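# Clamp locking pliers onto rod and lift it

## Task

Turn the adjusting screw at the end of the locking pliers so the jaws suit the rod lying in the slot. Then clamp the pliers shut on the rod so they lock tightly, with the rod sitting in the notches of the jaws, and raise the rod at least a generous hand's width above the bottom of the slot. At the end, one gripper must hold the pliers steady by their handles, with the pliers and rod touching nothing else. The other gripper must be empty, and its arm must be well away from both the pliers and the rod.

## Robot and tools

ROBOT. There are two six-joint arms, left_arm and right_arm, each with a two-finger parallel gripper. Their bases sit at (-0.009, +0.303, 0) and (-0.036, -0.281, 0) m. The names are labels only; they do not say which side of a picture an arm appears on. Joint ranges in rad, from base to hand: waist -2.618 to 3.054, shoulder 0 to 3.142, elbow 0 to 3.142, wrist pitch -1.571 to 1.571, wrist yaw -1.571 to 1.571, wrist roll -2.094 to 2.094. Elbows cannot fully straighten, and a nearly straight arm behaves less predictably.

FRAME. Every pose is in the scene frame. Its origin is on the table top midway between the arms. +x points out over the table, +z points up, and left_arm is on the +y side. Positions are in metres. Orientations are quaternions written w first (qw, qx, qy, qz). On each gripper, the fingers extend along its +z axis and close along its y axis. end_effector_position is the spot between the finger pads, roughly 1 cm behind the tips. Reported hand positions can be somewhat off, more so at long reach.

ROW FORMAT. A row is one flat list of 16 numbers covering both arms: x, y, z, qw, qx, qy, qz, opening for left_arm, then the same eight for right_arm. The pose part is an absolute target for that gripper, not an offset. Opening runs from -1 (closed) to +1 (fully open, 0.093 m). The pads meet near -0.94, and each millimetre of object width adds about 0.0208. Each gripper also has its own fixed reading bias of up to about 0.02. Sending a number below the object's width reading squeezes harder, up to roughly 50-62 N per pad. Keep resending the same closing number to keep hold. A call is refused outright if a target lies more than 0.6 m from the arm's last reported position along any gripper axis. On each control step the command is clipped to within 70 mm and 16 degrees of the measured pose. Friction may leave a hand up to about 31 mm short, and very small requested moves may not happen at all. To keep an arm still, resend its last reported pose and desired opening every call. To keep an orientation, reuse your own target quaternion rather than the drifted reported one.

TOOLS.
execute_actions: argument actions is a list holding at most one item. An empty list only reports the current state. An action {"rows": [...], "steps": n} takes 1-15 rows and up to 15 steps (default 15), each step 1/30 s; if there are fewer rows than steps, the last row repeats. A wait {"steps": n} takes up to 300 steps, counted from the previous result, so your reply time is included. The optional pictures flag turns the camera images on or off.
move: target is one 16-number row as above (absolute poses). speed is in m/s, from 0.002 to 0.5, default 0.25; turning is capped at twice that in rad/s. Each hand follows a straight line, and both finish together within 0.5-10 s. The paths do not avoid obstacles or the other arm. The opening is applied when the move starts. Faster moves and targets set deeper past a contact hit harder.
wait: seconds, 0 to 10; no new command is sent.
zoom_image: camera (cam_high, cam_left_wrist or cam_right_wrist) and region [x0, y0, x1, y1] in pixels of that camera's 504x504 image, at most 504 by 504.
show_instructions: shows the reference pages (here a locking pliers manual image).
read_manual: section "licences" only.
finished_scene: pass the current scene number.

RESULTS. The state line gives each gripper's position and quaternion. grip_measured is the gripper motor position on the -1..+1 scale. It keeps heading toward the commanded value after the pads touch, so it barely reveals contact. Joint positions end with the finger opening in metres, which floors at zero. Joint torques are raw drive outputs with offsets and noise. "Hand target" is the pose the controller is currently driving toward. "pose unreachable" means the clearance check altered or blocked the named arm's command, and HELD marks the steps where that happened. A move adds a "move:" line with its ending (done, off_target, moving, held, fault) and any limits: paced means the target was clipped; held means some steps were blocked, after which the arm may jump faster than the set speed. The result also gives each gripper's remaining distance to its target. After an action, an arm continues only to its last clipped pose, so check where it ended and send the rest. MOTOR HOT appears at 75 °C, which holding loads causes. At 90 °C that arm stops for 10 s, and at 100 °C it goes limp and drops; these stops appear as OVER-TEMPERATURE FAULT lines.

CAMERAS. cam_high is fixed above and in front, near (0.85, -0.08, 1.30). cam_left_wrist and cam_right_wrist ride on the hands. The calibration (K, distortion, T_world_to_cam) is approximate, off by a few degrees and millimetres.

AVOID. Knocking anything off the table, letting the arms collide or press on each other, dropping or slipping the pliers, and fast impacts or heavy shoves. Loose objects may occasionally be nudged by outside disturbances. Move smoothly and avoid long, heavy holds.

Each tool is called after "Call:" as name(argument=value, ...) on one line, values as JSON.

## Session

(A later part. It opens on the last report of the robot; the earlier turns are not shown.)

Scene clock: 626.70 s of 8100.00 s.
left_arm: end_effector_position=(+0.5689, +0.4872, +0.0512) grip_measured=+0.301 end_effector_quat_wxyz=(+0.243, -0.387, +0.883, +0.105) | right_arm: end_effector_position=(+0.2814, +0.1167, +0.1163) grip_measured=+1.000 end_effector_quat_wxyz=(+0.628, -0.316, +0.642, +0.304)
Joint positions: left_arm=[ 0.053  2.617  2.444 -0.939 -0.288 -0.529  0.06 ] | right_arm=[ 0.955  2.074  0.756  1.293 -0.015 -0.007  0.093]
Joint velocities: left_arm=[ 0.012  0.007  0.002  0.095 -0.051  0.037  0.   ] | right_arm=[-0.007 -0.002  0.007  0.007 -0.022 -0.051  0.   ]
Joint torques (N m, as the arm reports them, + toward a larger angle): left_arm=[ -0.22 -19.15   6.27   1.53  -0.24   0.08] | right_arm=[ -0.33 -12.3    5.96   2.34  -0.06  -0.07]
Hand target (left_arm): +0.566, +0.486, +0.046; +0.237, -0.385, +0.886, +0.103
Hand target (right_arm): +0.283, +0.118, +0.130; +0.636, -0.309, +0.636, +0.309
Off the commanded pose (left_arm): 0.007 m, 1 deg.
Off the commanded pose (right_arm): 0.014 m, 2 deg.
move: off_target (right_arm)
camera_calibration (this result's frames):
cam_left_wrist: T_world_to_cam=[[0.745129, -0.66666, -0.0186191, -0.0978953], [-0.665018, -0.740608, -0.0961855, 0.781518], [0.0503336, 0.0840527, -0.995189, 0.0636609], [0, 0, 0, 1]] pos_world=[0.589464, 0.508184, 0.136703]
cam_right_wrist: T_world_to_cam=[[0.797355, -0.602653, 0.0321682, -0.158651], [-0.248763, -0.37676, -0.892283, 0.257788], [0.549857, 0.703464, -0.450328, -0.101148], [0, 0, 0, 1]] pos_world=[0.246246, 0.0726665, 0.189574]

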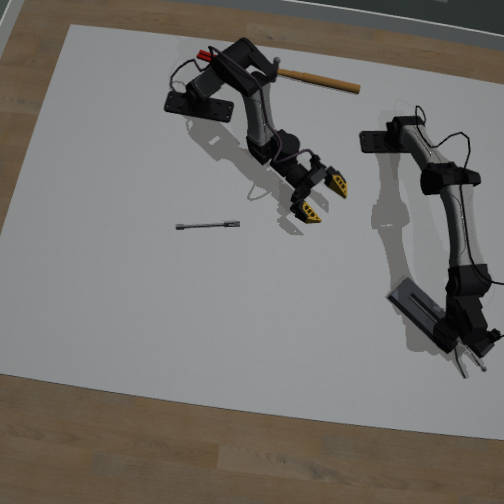

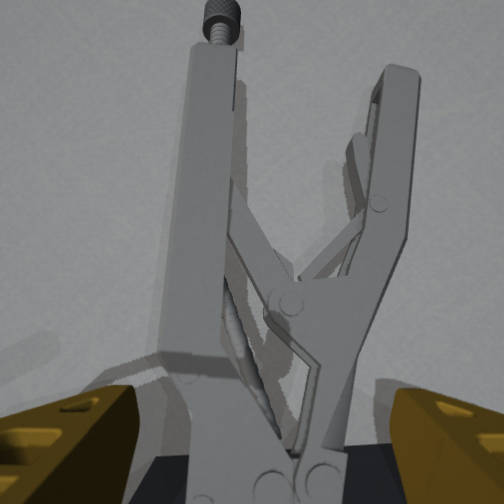

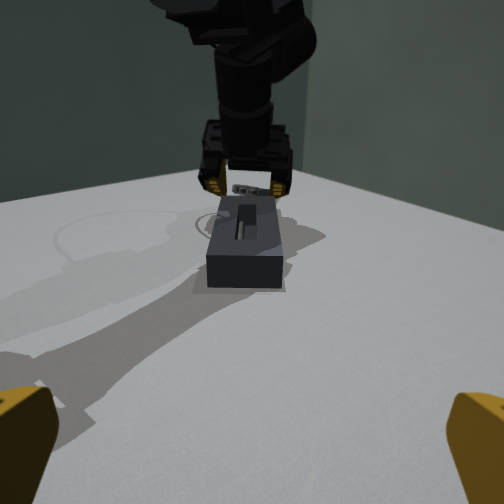

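Call:
execute_actions(actions=[{"rows":[[0.565,0.486,0.046,0.2373,-0.3851,0.8858,0.1032,-0.4,0.283,0.118,0.13,0.6358,-0.3094,0.6358,0.3094,1]],"steps":15}])

Scene clock: 630.13 s of 8100.00 s.
left_arm: end_effector_position=(+0.5695, +0.4872, +0.0513) grip_measured=-0.385 end_effector_quat_wxyz=(+0.245, -0.387, +0.883, +0.104) | right_arm: end_effector_position=(+0.2814, +0.1167, +0.1163) grip_measured=+1.000 end_effector_quat_wxyz=(+0.628, -0.316, +0.642, +0.304)
Joint positions: left_arm=[ 0.053  2.612  2.433 -0.928 -0.287 -0.529  0.027] | right_arm=[ 0.955  2.074  0.756  1.293 -0.015 -0.007  0.093]
Joint velocities: left_arm=[ 0.017 -0.012  0.017  0.022 -0.037 -0.095 -0.   ] | right_arm=[-0.017  0.002 -0.007  0.007 -0.007 -0.051  0.   ]
Joint torques (N m, as the arm reports them, + toward a larger angle): left_arm=[ -0.2  -19.14   6.12   1.48  -0.24   0.11] | right_arm=[ -0.27 -12.31   5.96   2.35  -0.06  -0.06]
Hand target (left_arm): +0.565, +0.486, +0.046; +0.237, -0.385, +0.886, +0.103
Hand target (right_arm): +0.283, +0.118, +0.130; +0.636, -0.309, +0.636, +0.309
Off the commanded pose (left_arm): 0.007 m, 1 deg.
Off the commanded pose (right_arm): 0.014 m, 2 deg.
Steps of this call (steps 1 to 88: nothing new was sent; steps 89 to 103: all 15 steps of this action). Readings (end_effector_position):
89: left_arm (+0.5693, +0.4872, +0.0513) | right_arm (+0.2814, +0.1167, +0.1163)
90: left_arm (+0.5695, +0.4873, +0.0514) | right_arm (+0.2814, +0.1167, +0.1163)
92: left_arm (+0.5696, +0.4873, +0.0515) | right_arm (+0.2814, +0.1167, +0.1163)
96: left_arm (+0.5695, +0.4871, +0.0513) | right_arm (+0.2814, +0.1167, +0.1163)
103: the state above
camera_calibration (this result's frames):
cam_left_wrist: T_world_to_cam=[[0.74466, -0.667277, -0.0149097, -0.0980063], [-0.665118, -0.740017, -0.0999629, 0.781868], [0.0556695, 0.0843551, -0.994879, 0.0605365], [0, 0, 0, 1]] pos_world=[0.589646, 0.508092, 0.136923]
cam_right_wrist: T_world_to_cam=[[0.797355, -0.602653, 0.0321682, -0.158651], [-0.248763, -0.37676, -0.892283, 0.257788], [0.549857, 0.703464, -0.450328, -0.101148], [0, 0, 0, 1]] pos_world=[0.246246, 0.0726665, 0.189574]

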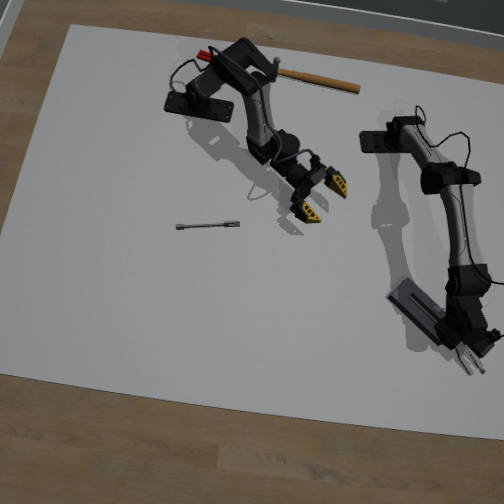

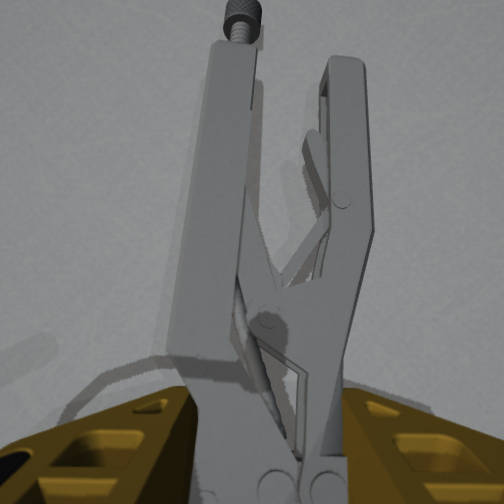

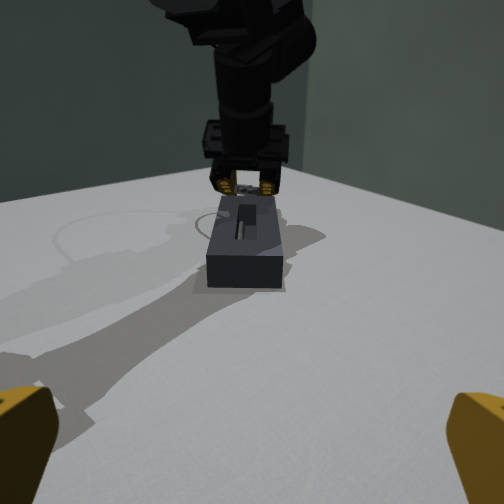

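Call:
move(target=[0.55,0.47,0.13,0.2373,-0.3851,0.8858,0.1032,-0.4,0.283,0.118,0.13,0.6358,-0.3094,0.6358,0.3094,1], speed=0.08)

Call:
move(target=[0.33,0.38,0.10,0.3657,-0.3657,0.8409,0.159,-0.4,0.25,0.05,0.13,0.6358,-0.3094,0.6358,0.3094,1], speed=0.15)

Scene clock: 636.43 s of 8100.00 s.
left_arm: end_effector_position=(+0.5419, +0.4714, +0.1154) grip_measured=-0.385 end_effector_quat_wxyz=(+0.216, -0.383, +0.892, +0.105) | right_arm: end_effector_position=(+0.2814, +0.1167, +0.1163) grip_measured=+1.000 end_effector_quat_wxyz=(+0.628, -0.316, +0.642, +0.304)
Joint positions: left_arm=[ 0.038  2.568  2.634 -1.238 -0.283 -0.54   0.027] | right_arm=[ 0.955  2.074  0.756  1.293 -0.015 -0.007  0.093]
Joint velocities: left_arm=[-0.012  0.012  0.002  0.007 -0.037 -0.051 -0.   ] | right_arm=[-0.012 -0.012  0.002  0.007 -0.007 -0.007  0.   ]
Joint torques (N m, as the arm reports them, + toward a larger angle): left_arm=[ -0.84 -18.05  11.88   1.39  -0.37  -0.1 ] | right_arm=[ -0.3  -12.3    5.91   2.35  -0.04  -0.06]
Hand target (left_arm): +0.549, +0.469, +0.130; +0.238, -0.385, +0.886, +0.102
Hand target (right_arm): +0.283, +0.118, +0.130; +0.636, -0.309, +0.636, +0.309
Off the commanded pose (left_arm): 0.017 m, 3 deg.
Off the commanded pose (right_arm): 0.014 m, 2 deg.
MOTOR HOT: a motor of the left arm reached 75 °C. Now the hottest motor of the left arm, joint 2 (shoulder), reports 78 °C. The controller's stop level is 90 °C. To cool a motor, set the load down, stop pushing, or move to a pose that needs little force.
move: off_target (left_arm, right_arm)
camera_calibration (this result's frames):
cam_left_wrist: T_world_to_cam=[[0.738462, -0.672837, -0.0443173, -0.0776239], [-0.674291, -0.737078, -0.0452519, 0.755474], [-0.00221809, 0.0632996, -0.997992, 0.168844], [0, 0, 0, 1]] pos_world=[0.567106, 0.493927, 0.199251]
cam_right_wrist: T_world_to_cam=[[0.797355, -0.602653, 0.0321682, -0.158651], [-0.248763, -0.37676, -0.892283, 0.257788], [0.549857, 0.703464, -0.450328, -0.101148], [0, 0, 0, 1]] pos_world=[0.246246, 0.0726665, 0.189574]

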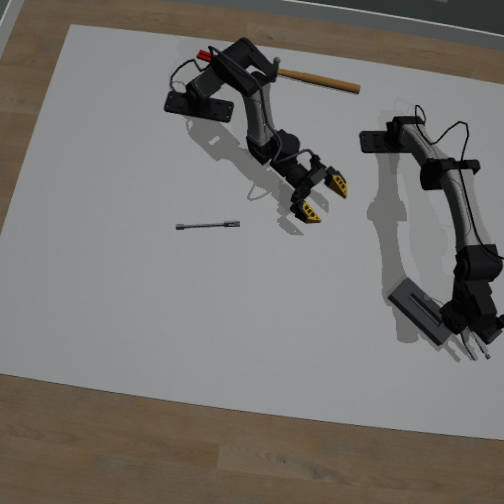

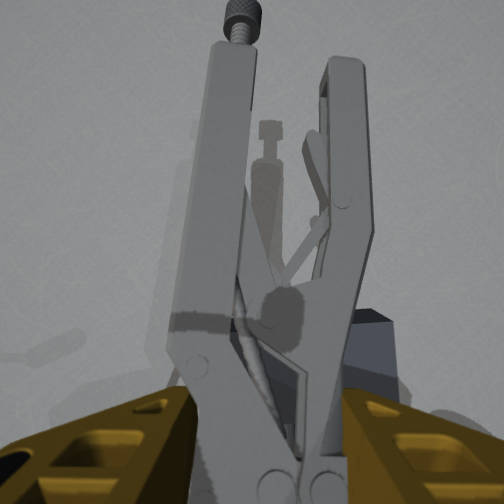

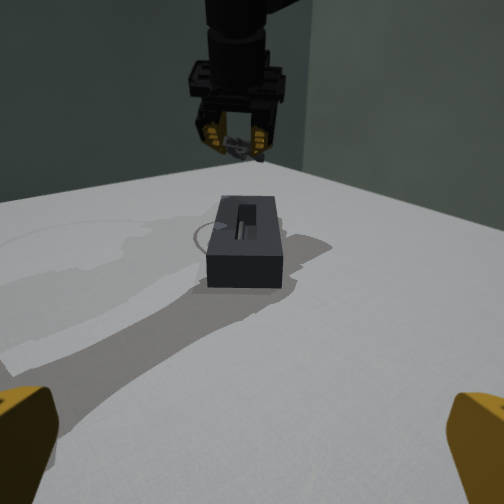

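Scene clock: 638.60 s of 8100.00 s.
left_arm: end_effector_position=(+0.3312, +0.3753, +0.0934) grip_measured=-0.385 end_effector_quat_wxyz=(+0.343, -0.362, +0.852, +0.156) | right_arm: end_effector_position=(+0.2523, +0.0539, +0.1199) grip_measured=+1.000 end_effector_quat_wxyz=(+0.626, -0.315, +0.645, +0.303)
Joint positions: left_arm=[-0.233  1.457  0.814 -0.375 -0.572 -0.694  0.027] | right_arm=[ 0.896  1.909  0.472  1.405 -0.071 -0.006  0.093]
Joint velocities: left_arm=[ 0.007 -0.017 -0.002  0.095  0.007  0.037  0.   ] | right_arm=[-0.012  0.002 -0.017  0.022  0.007  0.022  0.   ]
Joint torques (N m, as the arm reports them, + toward a larger angle): left_arm=[-0.85 -8.74  6.89  1.92 -0.72 -0.08] | right_arm=[ -0.83 -10.02   3.44   2.74  -0.1   -0.07]
Hand target (left_arm): +0.332, +0.376, +0.099; +0.363, -0.368, +0.842, +0.157
Hand target (right_arm): +0.251, +0.050, +0.130; +0.636, -0.309, +0.636, +0.310
Off the commanded pose (left_arm): 0.008 m, 3 deg.
Off the commanded pose (right_arm): 0.011 m, 2 deg.
MOTOR HOT: still on. Now the hottest motor of the left arm, joint 2 (shoulder), reports 78 °C; the controller's stop level is 90 °C.
move: off_target (left_arm, right_arm)
camera_calibration (this result's frames):
cam_left_wrist: T_world_to_cam=[[0.738643, -0.673168, -0.0353643, 0.0115136], [-0.644855, -0.690346, -0.328001, 0.540705], [0.196386, 0.265081, -0.944015, 0.00587677], [0, 0, 0, 1]] pos_world=[0.339018, 0.379466, 0.183307]
cam_right_wrist: T_world_to_cam=[[0.79591, -0.604703, 0.029366, -0.172602], [-0.255407, -0.379354, -0.889302, 0.231511], [0.548904, 0.700304, -0.456377, -0.0381417], [0, 0, 0, 1]] pos_world=[0.217441, 0.0101627, 0.193545]

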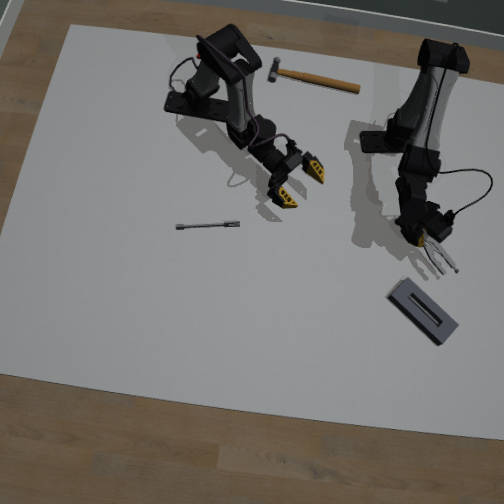

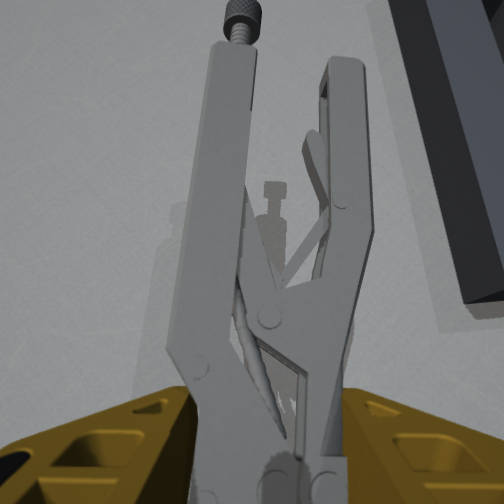

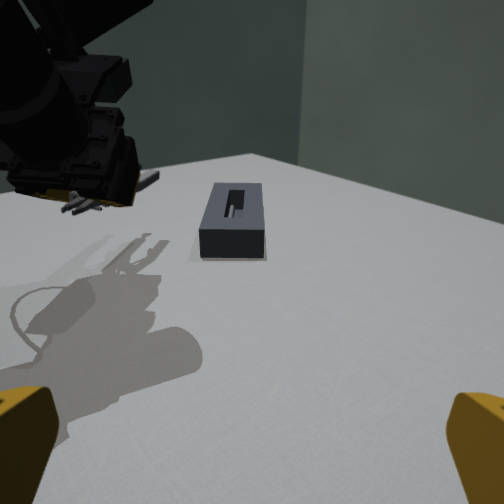

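Call:
move(target=[0.325,0.385,0.012,0.3657,-0.3657,0.8409,0.159,-0.4,0.25,0.05,0.13,0.6358,-0.3094,0.6358,0.3094,1], speed=0.05)

Scene clock: 642.17 s of 8100.00 s.
left_arm: end_effector_position=(+0.3314, +0.3805, +0.0209) grip_measured=-0.385 end_effector_quat_wxyz=(+0.371, -0.366, +0.840, +0.152) | right_arm: end_effector_position=(+0.2523, +0.0539, +0.1209) grip_measured=+1.000 end_effector_quat_wxyz=(+0.628, -0.315, +0.644, +0.303)
Joint positions: left_arm=[-0.222  1.632  0.589  0.095 -0.582 -0.675  0.027] | right_arm=[ 0.896  1.909  0.472  1.408 -0.071 -0.006  0.093]
Joint velocities: left_arm=[ 0.002  0.007  0.002  0.125  0.007 -0.007 -0.001] | right_arm=[ 0.012  0.002  0.002 -0.051  0.007 -0.081  0.   ]
Joint torques (N m, as the arm reports them, + toward a larger angle): left_arm=[ 0.58 -5.39  4.77  2.   -0.46  0.13] | right_arm=[-0.64 -9.81  3.34  2.72 -0.11 -0.06]
Hand target (left_arm): +0.326, +0.385, +0.012; +0.365, -0.366, +0.841, +0.160
Hand target (right_arm): +0.250, +0.050, +0.130; +0.636, -0.309, +0.636, +0.309
Off the commanded pose (left_arm): 0.012 m, 1 deg.
Off the commanded pose (right_arm): 0.010 m, 2 deg.
MOTOR HOT: still on. Now the hottest motor of the left arm, joint 2 (shoulder), reports 76 °C; the controller's stop level is 90 °C.
move: off_target (left_arm)
camera_calibration (this result's frames):
cam_left_wrist: T_world_to_cam=[[0.742371, -0.669988, -0.0012135, 0.00914567], [-0.621278, -0.687718, -0.375575, 0.512868], [0.250796, 0.27957, -0.926791, -0.0878394], [0, 0, 0, 1]] pos_world=[0.333874, 0.383394, 0.111223]
cam_right_wrist: T_world_to_cam=[[0.795834, -0.604786, 0.0296999, -0.172648], [-0.253124, -0.37684, -0.891022, 0.231841], [0.55007, 0.701588, -0.452988, -0.0385185], [0, 0, 0, 1]] pos_world=[0.217271, 0.00997583, 0.194254]

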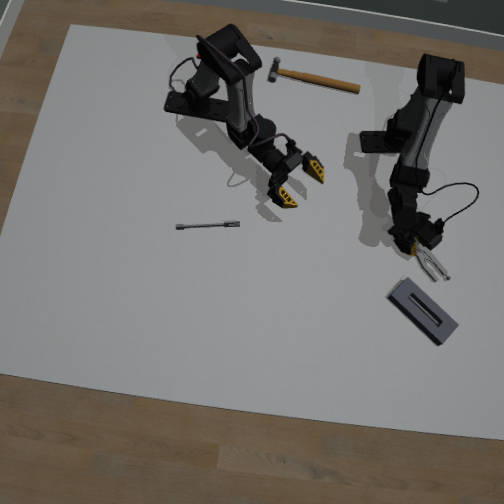

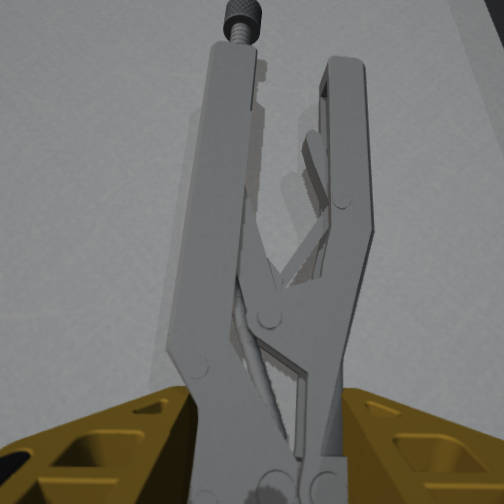

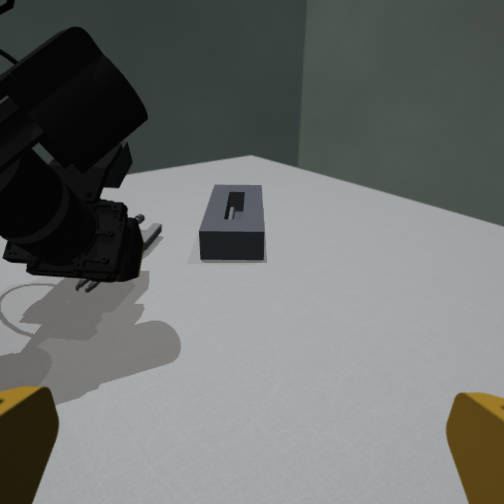

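Call:
execute_actions(actions=[{"rows":[[0.328,0.383,0.014,0.3657,-0.3657,0.8409,0.159,-0.2,0.25,0.05,0.13,0.6358,-0.3094,0.6358,0.3094,1],[0.328,0.383,0.014,0.3657,-0.3657,0.8409,0.159,-0.2,0.25,0.05,0.13,0.6358,-0.3094,0.6358,0.3094,1],[0.328,0.383,0.014,0.3657,-0.3657,0.8409,0.159,-0.1,0.25,0.05,0.13,0.6358,-0.3094,0.6358,0.3094,1],[0.328,0.383,0.014,0.3657,-0.3657,0.8409,0.159,0.0,0.25,0.05,0.13,0.6358,-0.3094,0.6358,0.3094,1],[0.328,0.383,0.014,0.3657,-0.3657,0.8409,0.159,0.3,0.25,0.05,0.13,0.6358,-0.3094,0.6358,0.3094,1]],"steps":15}], pictures=false)

Call:
move(target=[0.33,0.38,0.11,0.0,-0.3987,0.9171,0.0,0.3,0.25,0.05,0.13,0.6358,-0.3094,0.6358,0.3094,1], speed=0.2)

Scene clock: 647.13 s of 8100.00 s.
left_arm: end_effector_position=(+0.3326, +0.3809, +0.0219) grip_measured=+0.298 end_effector_quat_wxyz=(+0.374, -0.366, +0.838, +0.152) | right_arm: end_effector_position=(+0.2523, +0.0539, +0.1209) grip_measured=+1.000 end_effector_quat_wxyz=(+0.628, -0.315, +0.644, +0.303)
Joint positions: left_arm=[-0.222  1.633  0.588  0.103 -0.586 -0.675  0.06 ] | right_arm=[ 0.896  1.909  0.472  1.409 -0.071 -0.006  0.093]
Joint velocities: left_arm=[-0.007 -0.007 -0.002  0.037 -0.007 -0.066  0.   ] | right_arm=[ 0.002  0.002 -0.012  0.007  0.022  0.037  0.   ]
Joint torques (N m, as the arm reports them, + toward a larger angle): left_arm=[-0.01 -5.56  6.19  1.86 -0.49  0.06] | right_arm=[-0.58 -9.84  3.34  2.71 -0.11 -0.08]
Hand target (left_arm): +0.328, +0.383, +0.014; +0.366, -0.366, +0.841, +0.159
Hand target (right_arm): +0.250, +0.050, +0.130; +0.636, -0.309, +0.636, +0.309
Off the commanded pose (left_arm): 0.009 m, 1 deg.
Off the commanded pose (right_arm): 0.010 m, 2 deg.
MOTOR HOT: still on. Now the hottest motor of the left arm, joint 2 (shoulder), reports 73 °C; the controller's stop level is 90 °C.
Steps of this call (steps 1 to 134: nothing new was sent; steps 135 to 149: all 15 steps of this action). Readings (end_effector_position):
135: left_arm (+0.3317, +0.3807, +0.0211) | right_arm (+0.2523, +0.0539, +0.1209)
136: left_arm (+0.3319, +0.3809, +0.0214) | right_arm (+0.2523, +0.0539, +0.1209)
138: left_arm (+0.3322, +0.3809, +0.0216) | right_arm (+0.2523, +0.0539, +0.1209)
142: left_arm (+0.3324, +0.3809, +0.0218) | right_arm (+0.2523, +0.0539, +0.1209)
149: the state above

Scene clock: 650.10 s of 8100.00 s.
left_arm: end_effector_position=(+0.3259, +0.3790, +0.1072) grip_measured=+0.299 end_effector_quat_wxyz=(+0.007, -0.398, +0.917, +0.001) | right_arm: end_effector_position=(+0.2523, +0.0539, +0.1209) grip_measured=+1.000 end_effector_quat_wxyz=(+0.628, -0.315, +0.644, +0.303)
Joint positions: left_arm=[ 0.043  1.834  1.519 -1.244 -0.005 -0.598  0.06 ] | right_arm=[ 0.896  1.909  0.472  1.409 -0.071 -0.006  0.093]
Joint velocities: left_arm=[-0.007  0.002  0.012 -0.022 -0.051  0.007  0.   ] | right_arm=[ 0.007  0.002  0.002  0.022  0.066 -0.051  0.   ]
Joint torques (N m, as the arm reports them, + toward a larger angle): left_arm=[ 0.31 -8.78 10.73  0.28 -0.07  0.14] | right_arm=[-0.59 -9.82  3.37  2.71 -0.1  -0.08]
Hand target (left_arm): +0.329, +0.382, +0.108; +0.004, -0.397, +0.918, -0.001
Hand target (right_arm): +0.250, +0.050, +0.130; +0.636, -0.309, +0.636, +0.309
Off the commanded pose (left_arm): 0.005 m, 1 deg.
Off the commanded pose (right_arm): 0.010 m, 2 deg.
MOTOR HOT: cleared. Now the hottest motor of the left arm, joint 2 (shoulder), reports 72 °C.
move: done
camera_calibration (this result's frames):
cam_left_wrist: T_world_to_cam=[[0.731697, -0.681206, -0.0240444, 0.022559], [-0.613166, -0.673202, 0.41331, 0.448135], [-0.297736, -0.287675, -0.910273, 0.385969], [0, 0, 0, 1]] pos_world=[0.373192, 0.428087, 0.166661]
cam_right_wrist: T_world_to_cam=[[0.795826, -0.604795, 0.0297333, -0.172653], [-0.252895, -0.376589, -0.891193, 0.231874], [0.550186, 0.701715, -0.452649, -0.0385562], [0, 0, 0, 1]] pos_world=[0.217254, 0.00995704, 0.194325]

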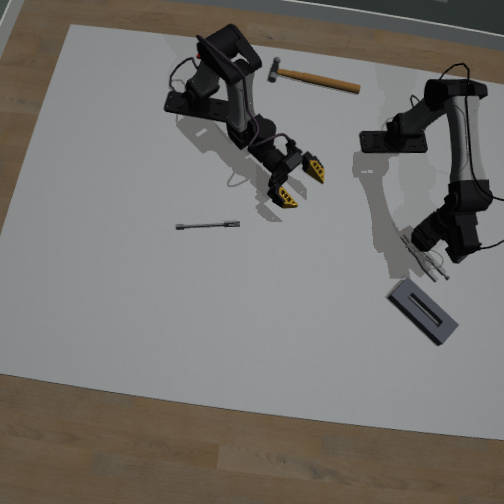

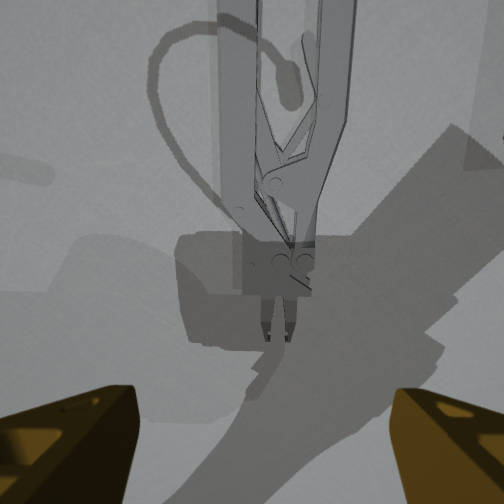

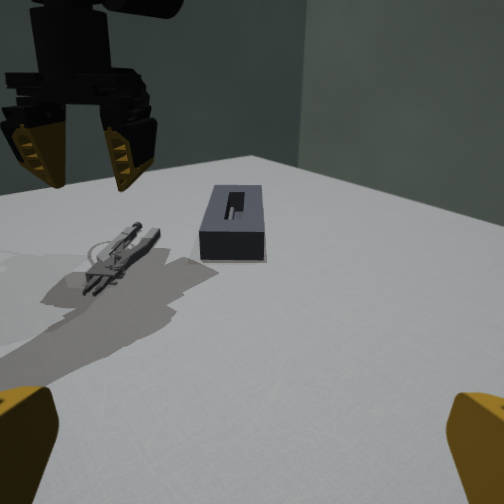

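It's locked empty — useful to measure the locked jaw gap.

Call:
zoom_image(camera="cam_left_wrist", region=[248,290,308,350])

Region (248, 290, 308, 350) of cam_left_wrist's 504x504 image, scaled by 8.400, with more detail than that image has.

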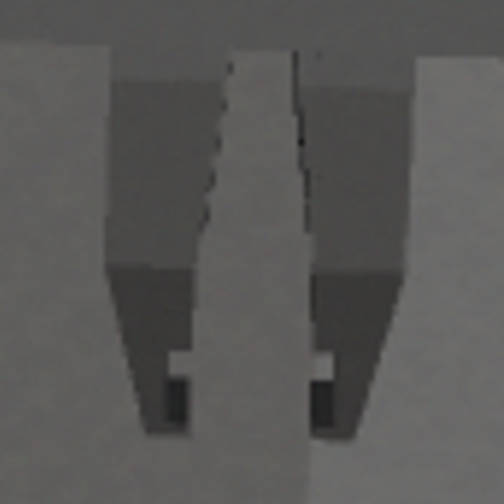

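Call:
move(target=[0.28,0.316,0.035,0.0,-0.3987,0.9171,0.0,1,0.25,0.05,0.13,0.6358,-0.3094,0.6358,0.3094,1], speed=0.15)

Scene clock: 661.37 s of 8100.00 s.
left_arm: end_effector_position=(+0.2862, +0.3165, +0.0351) grip_measured=+1.000 end_effector_quat_wxyz=(-0.004, -0.397, +0.918, -0.001) | right_arm: end_effector_position=(+0.2523, +0.0539, +0.1209) grip_measured=+1.000 end_effector_quat_wxyz=(+0.628, -0.315, +0.644, +0.303)
Joint positions: left_arm=[-0.129  1.738  1.105 -0.945  0.006 -0.769  0.093] | right_arm=[ 0.896  1.909  0.472  1.409 -0.071 -0.006  0.093]
Joint velocities: left_arm=[ 0.002  0.017 -0.002 -0.095  0.051 -0.037  0.   ] | right_arm=[ 0.002 -0.007  0.002  0.022  0.081 -0.007  0.   ]
Joint torques (N m, as the arm reports them, + toward a larger angle): left_arm=[ -0.81 -10.64   5.06   0.44  -0.12  -0.05] | right_arm=[-0.56 -9.8   3.37  2.72 -0.1  -0.06]
Hand target (left_arm): +0.282, +0.314, +0.034; -0.001, -0.398, +0.917, -0.003
Hand target (right_arm): +0.250, +0.050, +0.130; +0.636, -0.309, +0.636, +0.309
Off the commanded pose (left_arm): 0.006 m, 1 deg.
Off the commanded pose (right_arm): 0.010 m, 2 deg.
move: done
camera_calibration (this result's frames):
cam_left_wrist: T_world_to_cam=[[0.73045, -0.682399, -0.0278308, 0.00811716], [-0.60655, -0.666911, 0.432813, 0.406948], [-0.313912, -0.299267, -0.901054, 0.298442], [0, 0, 0, 1]] pos_world=[0.33459, 0.366251, 0.0930061]
cam_right_wrist: T_world_to_cam=[[0.795826, -0.604795, 0.0297333, -0.172653], [-0.252895, -0.376589, -0.891193, 0.231874], [0.550186, 0.701715, -0.452649, -0.0385562], [0, 0, 0, 1]] pos_world=[0.217254, 0.00995704, 0.194325]

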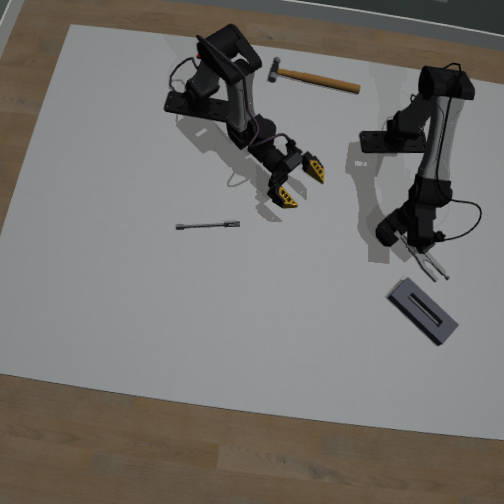

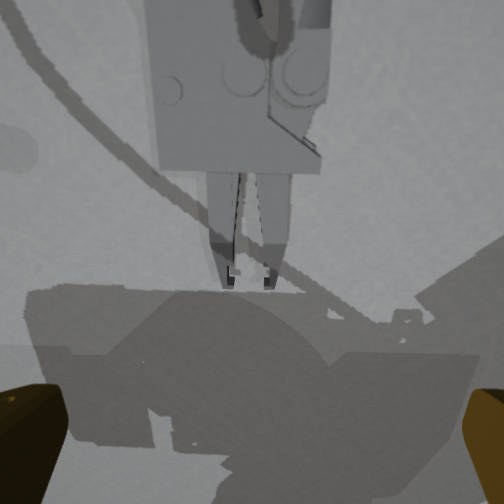

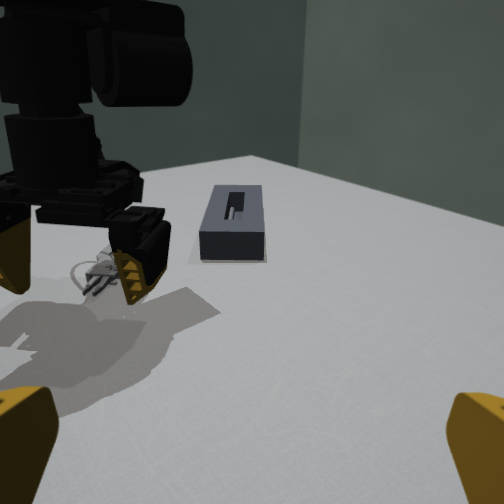

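Call:
zoom_image(camera="cam_left_wrist", region=[214,235,286,307])

Region (214, 235, 286, 307) of cam_left_wrist's 504x504 image, scaled by 7.000, with more detail than that image has.

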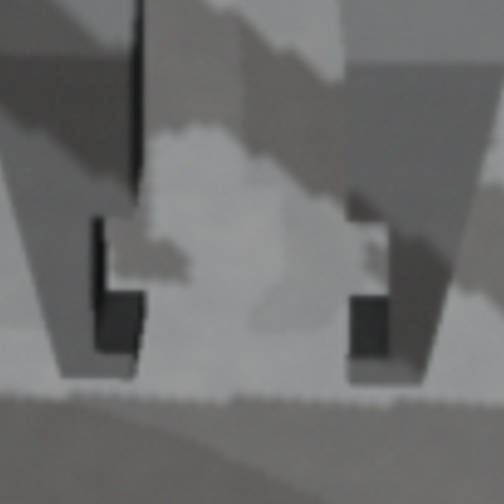

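Call:
move(target=[0.30,0.34,0.08,0.0959,-0.3965,0.9121,0.0417,-0.42,0.25,0.05,0.13,0.6358,-0.3094,0.6358,0.3094,1], speed=0.2)

Call:
move(target=[0.374,0.442,0.05,0.0959,-0.3965,0.9121,0.0417,-0.42,0.25,0.05,0.13,0.6358,-0.3094,0.6358,0.3094,1], speed=0.15)

Scene clock: 682.17 s of 8100.00 s.
left_arm: end_effector_position=(+0.2929, +0.3412, +0.0718) grip_measured=-0.418 end_effector_quat_wxyz=(+0.081, -0.400, +0.912, +0.044) | right_arm: end_effector_position=(+0.2523, +0.0539, +0.1209) grip_measured=+1.000 end_effector_quat_wxyz=(+0.628, -0.315, +0.644, +0.303)
Joint positions: left_arm=[-0.129  1.612  1.105 -0.944 -0.139 -0.77   0.025] | right_arm=[ 0.896  1.909  0.472  1.409 -0.071 -0.006  0.093]
Joint velocities: left_arm=[ 0.007 -0.002  0.002  0.007 -0.007  0.022 -0.   ] | right_arm=[-0.007 -0.002 -0.012  0.022 -0.037  0.095  0.   ]
Joint torques (N m, as the arm reports them, + toward a larger angle): left_arm=[-0.96 -9.15 10.37  0.58 -0.29  0.03] | right_arm=[-0.62 -9.81  3.43  2.71 -0.11 -0.07]
Hand target (left_arm): +0.299, +0.340, +0.081; +0.095, -0.396, +0.912, +0.043
Hand target (right_arm): +0.250, +0.050, +0.130; +0.636, -0.309, +0.636, +0.309
Off the commanded pose (left_arm): 0.011 m, 2 deg.
Off the commanded pose (right_arm): 0.010 m, 2 deg.
move: off_target (left_arm)
camera_calibration (this result's frames):
cam_left_wrist: T_world_to_cam=[[0.740728, -0.670514, -0.0416306, 0.0150455], [-0.641474, -0.724336, 0.252683, 0.454302], [-0.199582, -0.160465, -0.966653, 0.264892], [0, 0, 0, 1]] pos_world=[0.333146, 0.381662, 0.141891]
cam_right_wrist: T_world_to_cam=[[0.795826, -0.604795, 0.0297333, -0.172653], [-0.252895, -0.376589, -0.891193, 0.231874], [0.550186, 0.701715, -0.452649, -0.0385562], [0, 0, 0, 1]] pos_world=[0.217254, 0.00995704, 0.194325]

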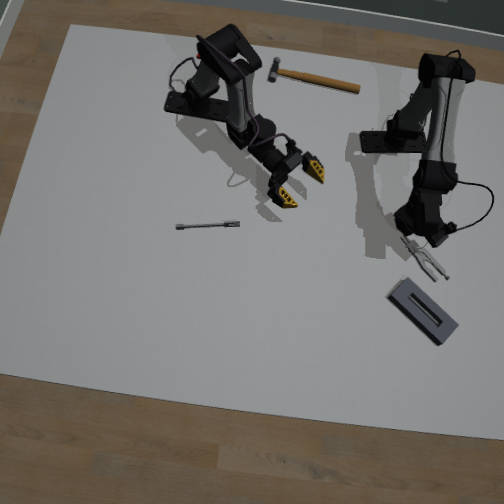

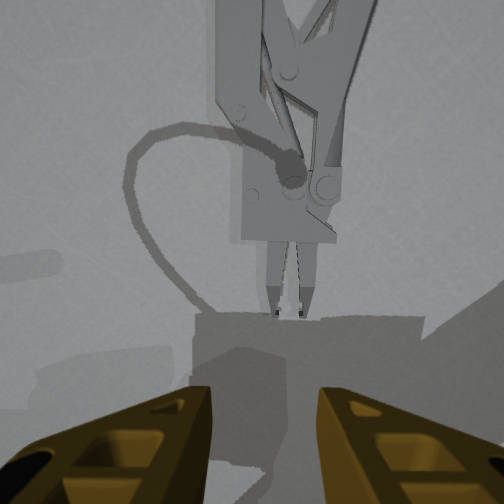

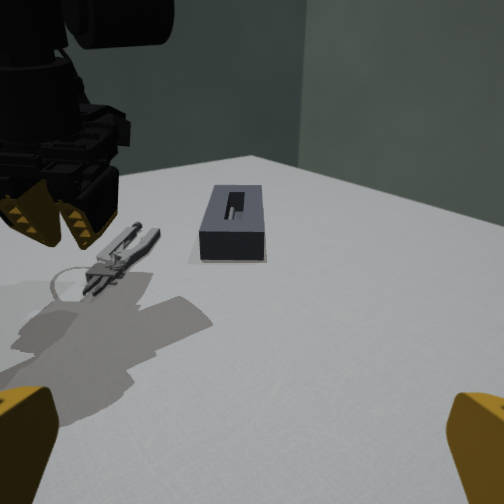

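Scene clock: 683.50 s of 8100.00 s.
left_arm: end_effector_position=(+0.3659, +0.4419, +0.0505) grip_measured=-0.418 end_effector_quat_wxyz=(+0.093, -0.399, +0.911, +0.049) | right_arm: end_effector_position=(+0.2523, +0.0539, +0.1209) grip_measured=+1.000 end_effector_quat_wxyz=(+0.628, -0.315, +0.644, +0.303)
Joint positions: left_arm=[ 0.129  1.94   1.411 -0.868 -0.116 -0.511  0.025] | right_arm=[ 0.896  1.909  0.472  1.409 -0.071 -0.006  0.093]
Joint velocities: left_arm=[ 0.007 -0.012 -0.017 -0.051  0.007  0.066 -0.   ] | right_arm=[ 0.032  0.007  0.007 -0.066 -0.081  0.022  0.   ]
Joint torques (N m, as the arm reports them, + toward a larger angle): left_arm=[  0.02 -10.1   10.73   0.84  -0.16   0.11] | right_arm=[-0.59 -9.83  3.37  2.71 -0.11 -0.07]
Hand target (left_arm): +0.373, +0.445, +0.051; +0.097, -0.396, +0.912, +0.046
Hand target (right_arm): +0.250, +0.050, +0.130; +0.636, -0.309, +0.636, +0.309
Off the commanded pose (left_arm): 0.008 m, 1 deg.
Off the commanded pose (right_arm): 0.010 m, 2 deg.
move: done
camera_calibration (this result's frames):
cam_left_wrist: T_world_to_cam=[[0.741238, -0.670002, -0.0407831, 0.0271329], [-0.646074, -0.728608, 0.227415, 0.58437], [-0.182083, -0.14222, -0.972944, 0.260831], [0, 0, 0, 1]] pos_world=[0.404928, 0.481052, 0.121986]
cam_right_wrist: T_world_to_cam=[[0.795826, -0.604795, 0.0297333, -0.172653], [-0.252895, -0.376589, -0.891193, 0.231874], [0.550186, 0.701715, -0.452649, -0.0385562], [0, 0, 0, 1]] pos_world=[0.217254, 0.00995704, 0.194325]

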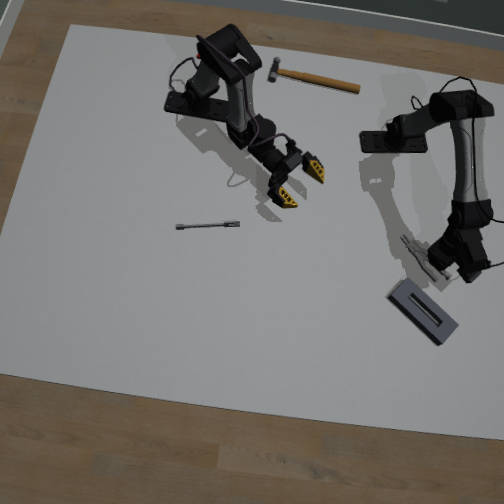

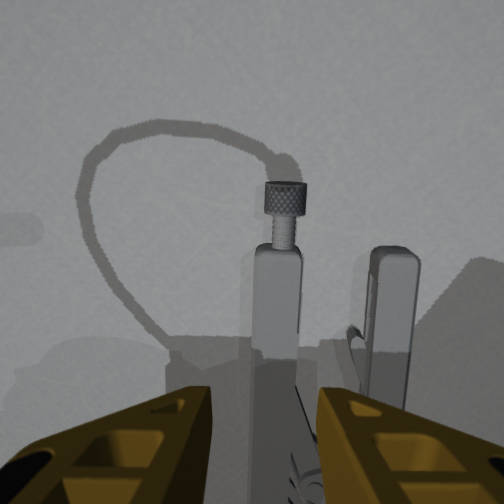

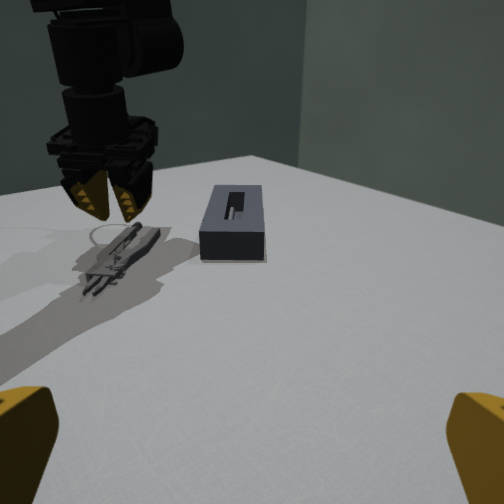

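Call:
move(target=[0.376,0.449,0.028,0.0959,-0.3965,0.9121,0.0417,-0.42,0.25,0.05,0.13,0.6358,-0.3094,0.6358,0.3094,1], speed=0.04)

Scene clock: 687.47 s of 8100.00 s.
left_arm: end_effector_position=(+0.3768, +0.4466, +0.0357) grip_measured=-0.418 end_effector_quat_wxyz=(+0.101, -0.397, +0.911, +0.043) | right_arm: end_effector_position=(+0.2523, +0.0539, +0.1209) grip_measured=+1.000 end_effector_quat_wxyz=(+0.628, -0.315, +0.644, +0.303)
Joint positions: left_arm=[ 0.136  1.985  1.411 -0.804 -0.105 -0.498  0.025] | right_arm=[ 0.896  1.909  0.472  1.409 -0.071 -0.006  0.093]
Joint velocities: left_arm=[-0.022  0.007 -0.007  0.022  0.007  0.051 -0.001] | right_arm=[-0.012  0.002 -0.012  0.007 -0.037 -0.037  0.   ]
Joint torques (N m, as the arm reports them, + toward a larger angle): left_arm=[  0.31 -10.58   7.93   1.    -0.13   0.13] | right_arm=[-0.61 -9.81  3.42  2.73 -0.11 -0.07]
Hand target (left_arm): +0.376, +0.449, +0.028; +0.096, -0.396, +0.912, +0.042
Hand target (right_arm): +0.250, +0.050, +0.130; +0.636, -0.309, +0.636, +0.309
Off the commanded pose (left_arm): 0.008 m, 1 deg.
Off the commanded pose (right_arm): 0.010 m, 2 deg.
move: done
camera_calibration (this result's frames):
cam_left_wrist: T_world_to_cam=[[0.737556, -0.674842, -0.0244865, 0.0246053], [-0.654923, -0.723683, 0.217621, 0.59963], [-0.16458, -0.144471, -0.975726, 0.243638], [0, 0, 0, 1]] pos_world=[0.414662, 0.485745, 0.107834]
cam_right_wrist: T_world_to_cam=[[0.795826, -0.604795, 0.0297333, -0.172653], [-0.252895, -0.376589, -0.891193, 0.231874], [0.550186, 0.701715, -0.452649, -0.0385562], [0, 0, 0, 1]] pos_world=[0.217254, 0.00995704, 0.194325]

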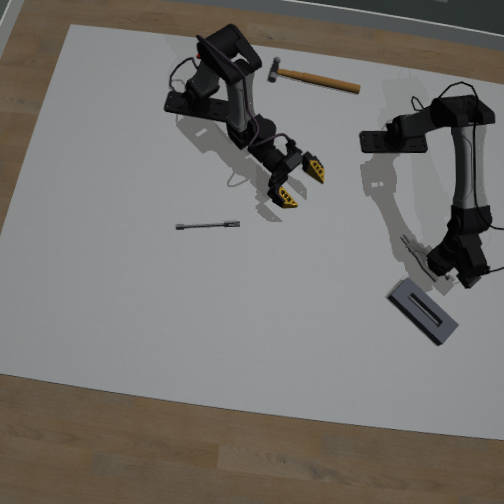

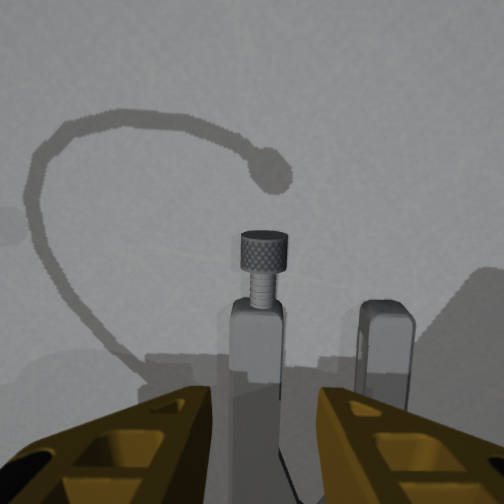

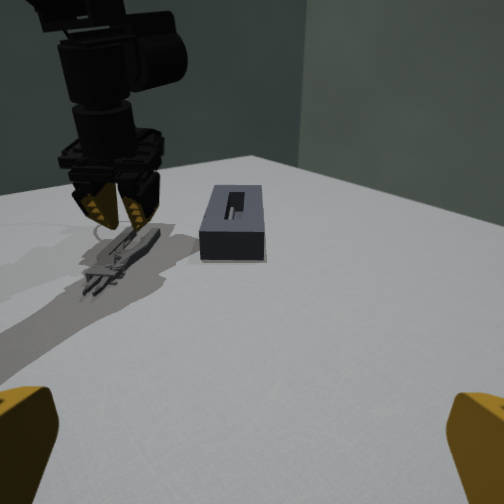

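Call:
move(target=[0.369,0.452,0.010,0.0959,-0.3965,0.9121,0.0417,-0.5,0.25,0.05,0.13,0.6358,-0.3094,0.6358,0.3094,1], speed=0.03)

Scene clock: 690.03 s of 8100.00 s.
left_arm: end_effector_position=(+0.3770, +0.4517, +0.0260) grip_measured=-0.499 end_effector_quat_wxyz=(+0.113, -0.397, +0.910, +0.042) | right_arm: end_effector_position=(+0.2523, +0.0539, +0.1209) grip_measured=+1.000 end_effector_quat_wxyz=(+0.628, -0.315, +0.644, +0.303)
Joint positions: left_arm=[ 0.149  1.985  1.365 -0.732 -0.103 -0.486  0.021] | right_arm=[ 0.896  1.909  0.472  1.409 -0.071 -0.006  0.093]
Joint velocities: left_arm=[-0.007  0.007  0.002  0.051 -0.037 -0.007 -0.001] | right_arm=[ 0.027 -0.002  0.002  0.051 -0.037 -0.007  0.   ]
Joint torques (N m, as the arm reports them, + toward a larger angle): left_arm=[ 0.31 -9.94  5.61  1.03 -0.13  0.14] | right_arm=[-0.62 -9.78  3.35  2.71 -0.11 -0.06]
Hand target (left_arm): +0.369, +0.452, +0.010; +0.096, -0.396, +0.912, +0.042
Hand target (right_arm): +0.250, +0.050, +0.130; +0.636, -0.309, +0.636, +0.309
Off the commanded pose (left_arm): 0.018 m, 2 deg.
Off the commanded pose (right_arm): 0.010 m, 2 deg.
move: off_target (left_arm)
camera_calibration (this result's frames):
cam_left_wrist: T_world_to_cam=[[0.737897, -0.674793, -0.0127231, 0.0272071], [-0.659845, -0.725256, 0.19649, 0.60873], [-0.141818, -0.136594, -0.980423, 0.222878], [0, 0, 0, 1]] pos_world=[0.4132, 0.490288, 0.0992516]
cam_right_wrist: T_world_to_cam=[[0.795826, -0.604795, 0.0297333, -0.172653], [-0.252895, -0.376589, -0.891193, 0.231874], [0.550186, 0.701715, -0.452649, -0.0385562], [0, 0, 0, 1]] pos_world=[0.217254, 0.00995704, 0.194325]

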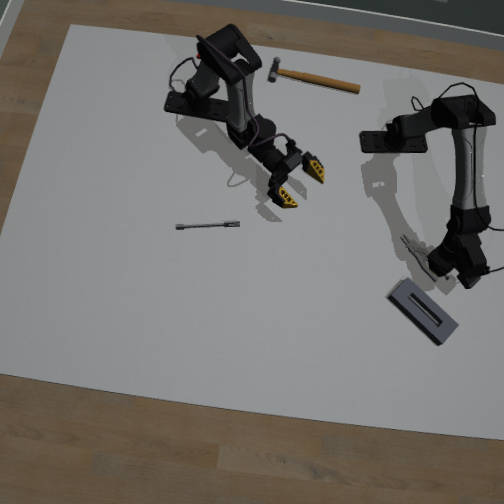

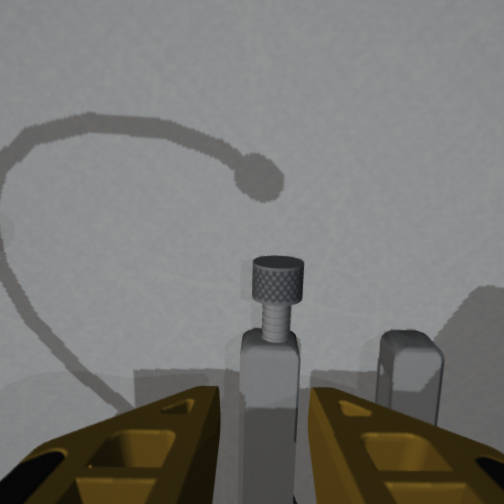

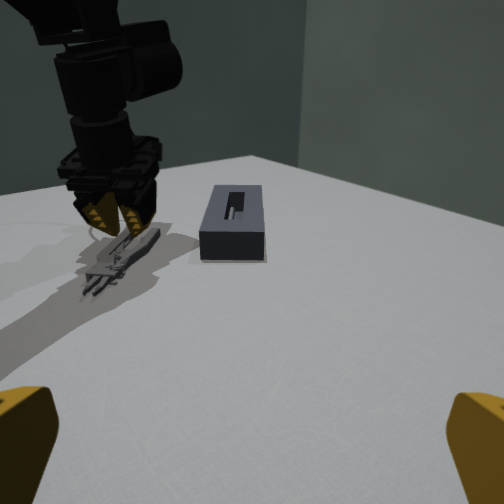

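Shoulder stuck by friction; command straight down.

Call:
move(target=[0.375,0.450,0.002,0.0959,-0.3965,0.9121,0.0417,-0.5,0.25,0.05,0.13,0.6358,-0.3094,0.6358,0.3094,1], speed=0.03)

Scene clock: 692.87 s of 8100.00 s.
left_arm: end_effector_position=(+0.3787, +0.4522, +0.0201) grip_measured=-0.499 end_effector_quat_wxyz=(+0.111, -0.396, +0.910, +0.042) | right_arm: end_effector_position=(+0.2523, +0.0539, +0.1209) grip_measured=+1.000 end_effector_quat_wxyz=(+0.628, -0.315, +0.644, +0.303)
Joint positions: left_arm=[ 0.149  2.002  1.365 -0.718 -0.102 -0.485  0.021] | right_arm=[ 0.896  1.909  0.472  1.409 -0.071 -0.006  0.093]
Joint velocities: left_arm=[-0.002 -0.012 -0.012 -0.022 -0.007 -0.037  0.   ] | right_arm=[-0.007 -0.002  0.012 -0.051 -0.022  0.095  0.   ]
Joint torques (N m, as the arm reports them, + toward a larger angle): left_arm=[-0.24 -8.91  6.48  1.14 -0.13  0.01] | right_arm=[-0.59 -9.81  3.33  2.72 -0.12 -0.07]
Hand target (left_arm): +0.375, +0.450, +0.002; +0.096, -0.397, +0.912, +0.041
Hand target (right_arm): +0.250, +0.050, +0.130; +0.636, -0.309, +0.636, +0.309
Off the commanded pose (left_arm): 0.019 m, 2 deg.
Off the commanded pose (right_arm): 0.010 m, 2 deg.
move: off_target (left_arm)
camera_calibration (this result's frames):
cam_left_wrist: T_world_to_cam=[[0.737303, -0.675416, -0.0140528, 0.0267776], [-0.659868, -0.724476, 0.199272, 0.610934], [-0.144772, -0.137651, -0.979844, 0.218979], [0, 0, 0, 1]] pos_world=[0.415095, 0.490836, 0.0931994]
cam_right_wrist: T_world_to_cam=[[0.795826, -0.604795, 0.0297333, -0.172653], [-0.252895, -0.376589, -0.891193, 0.231874], [0.550186, 0.701715, -0.452649, -0.0385562], [0, 0, 0, 1]] pos_world=[0.217254, 0.00995704, 0.194325]

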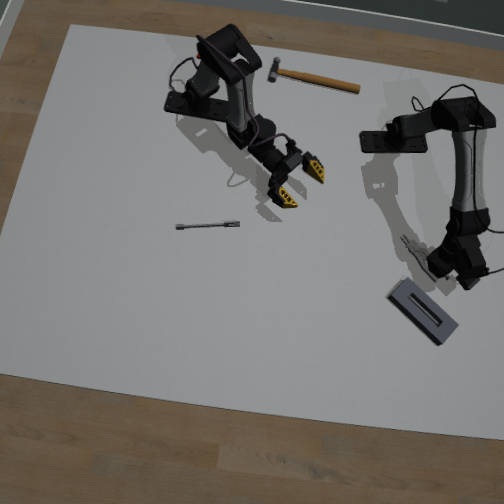

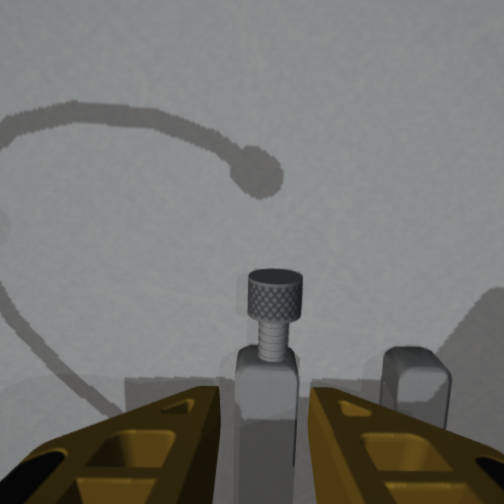

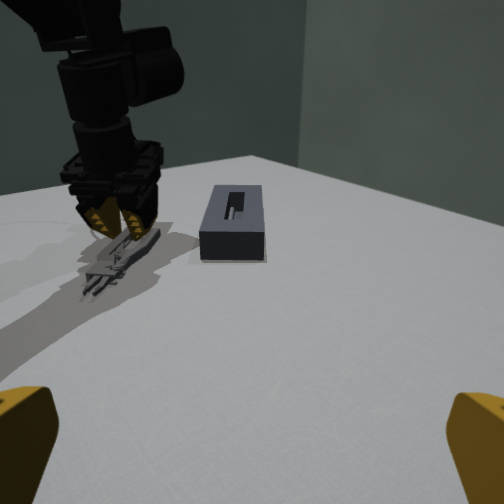

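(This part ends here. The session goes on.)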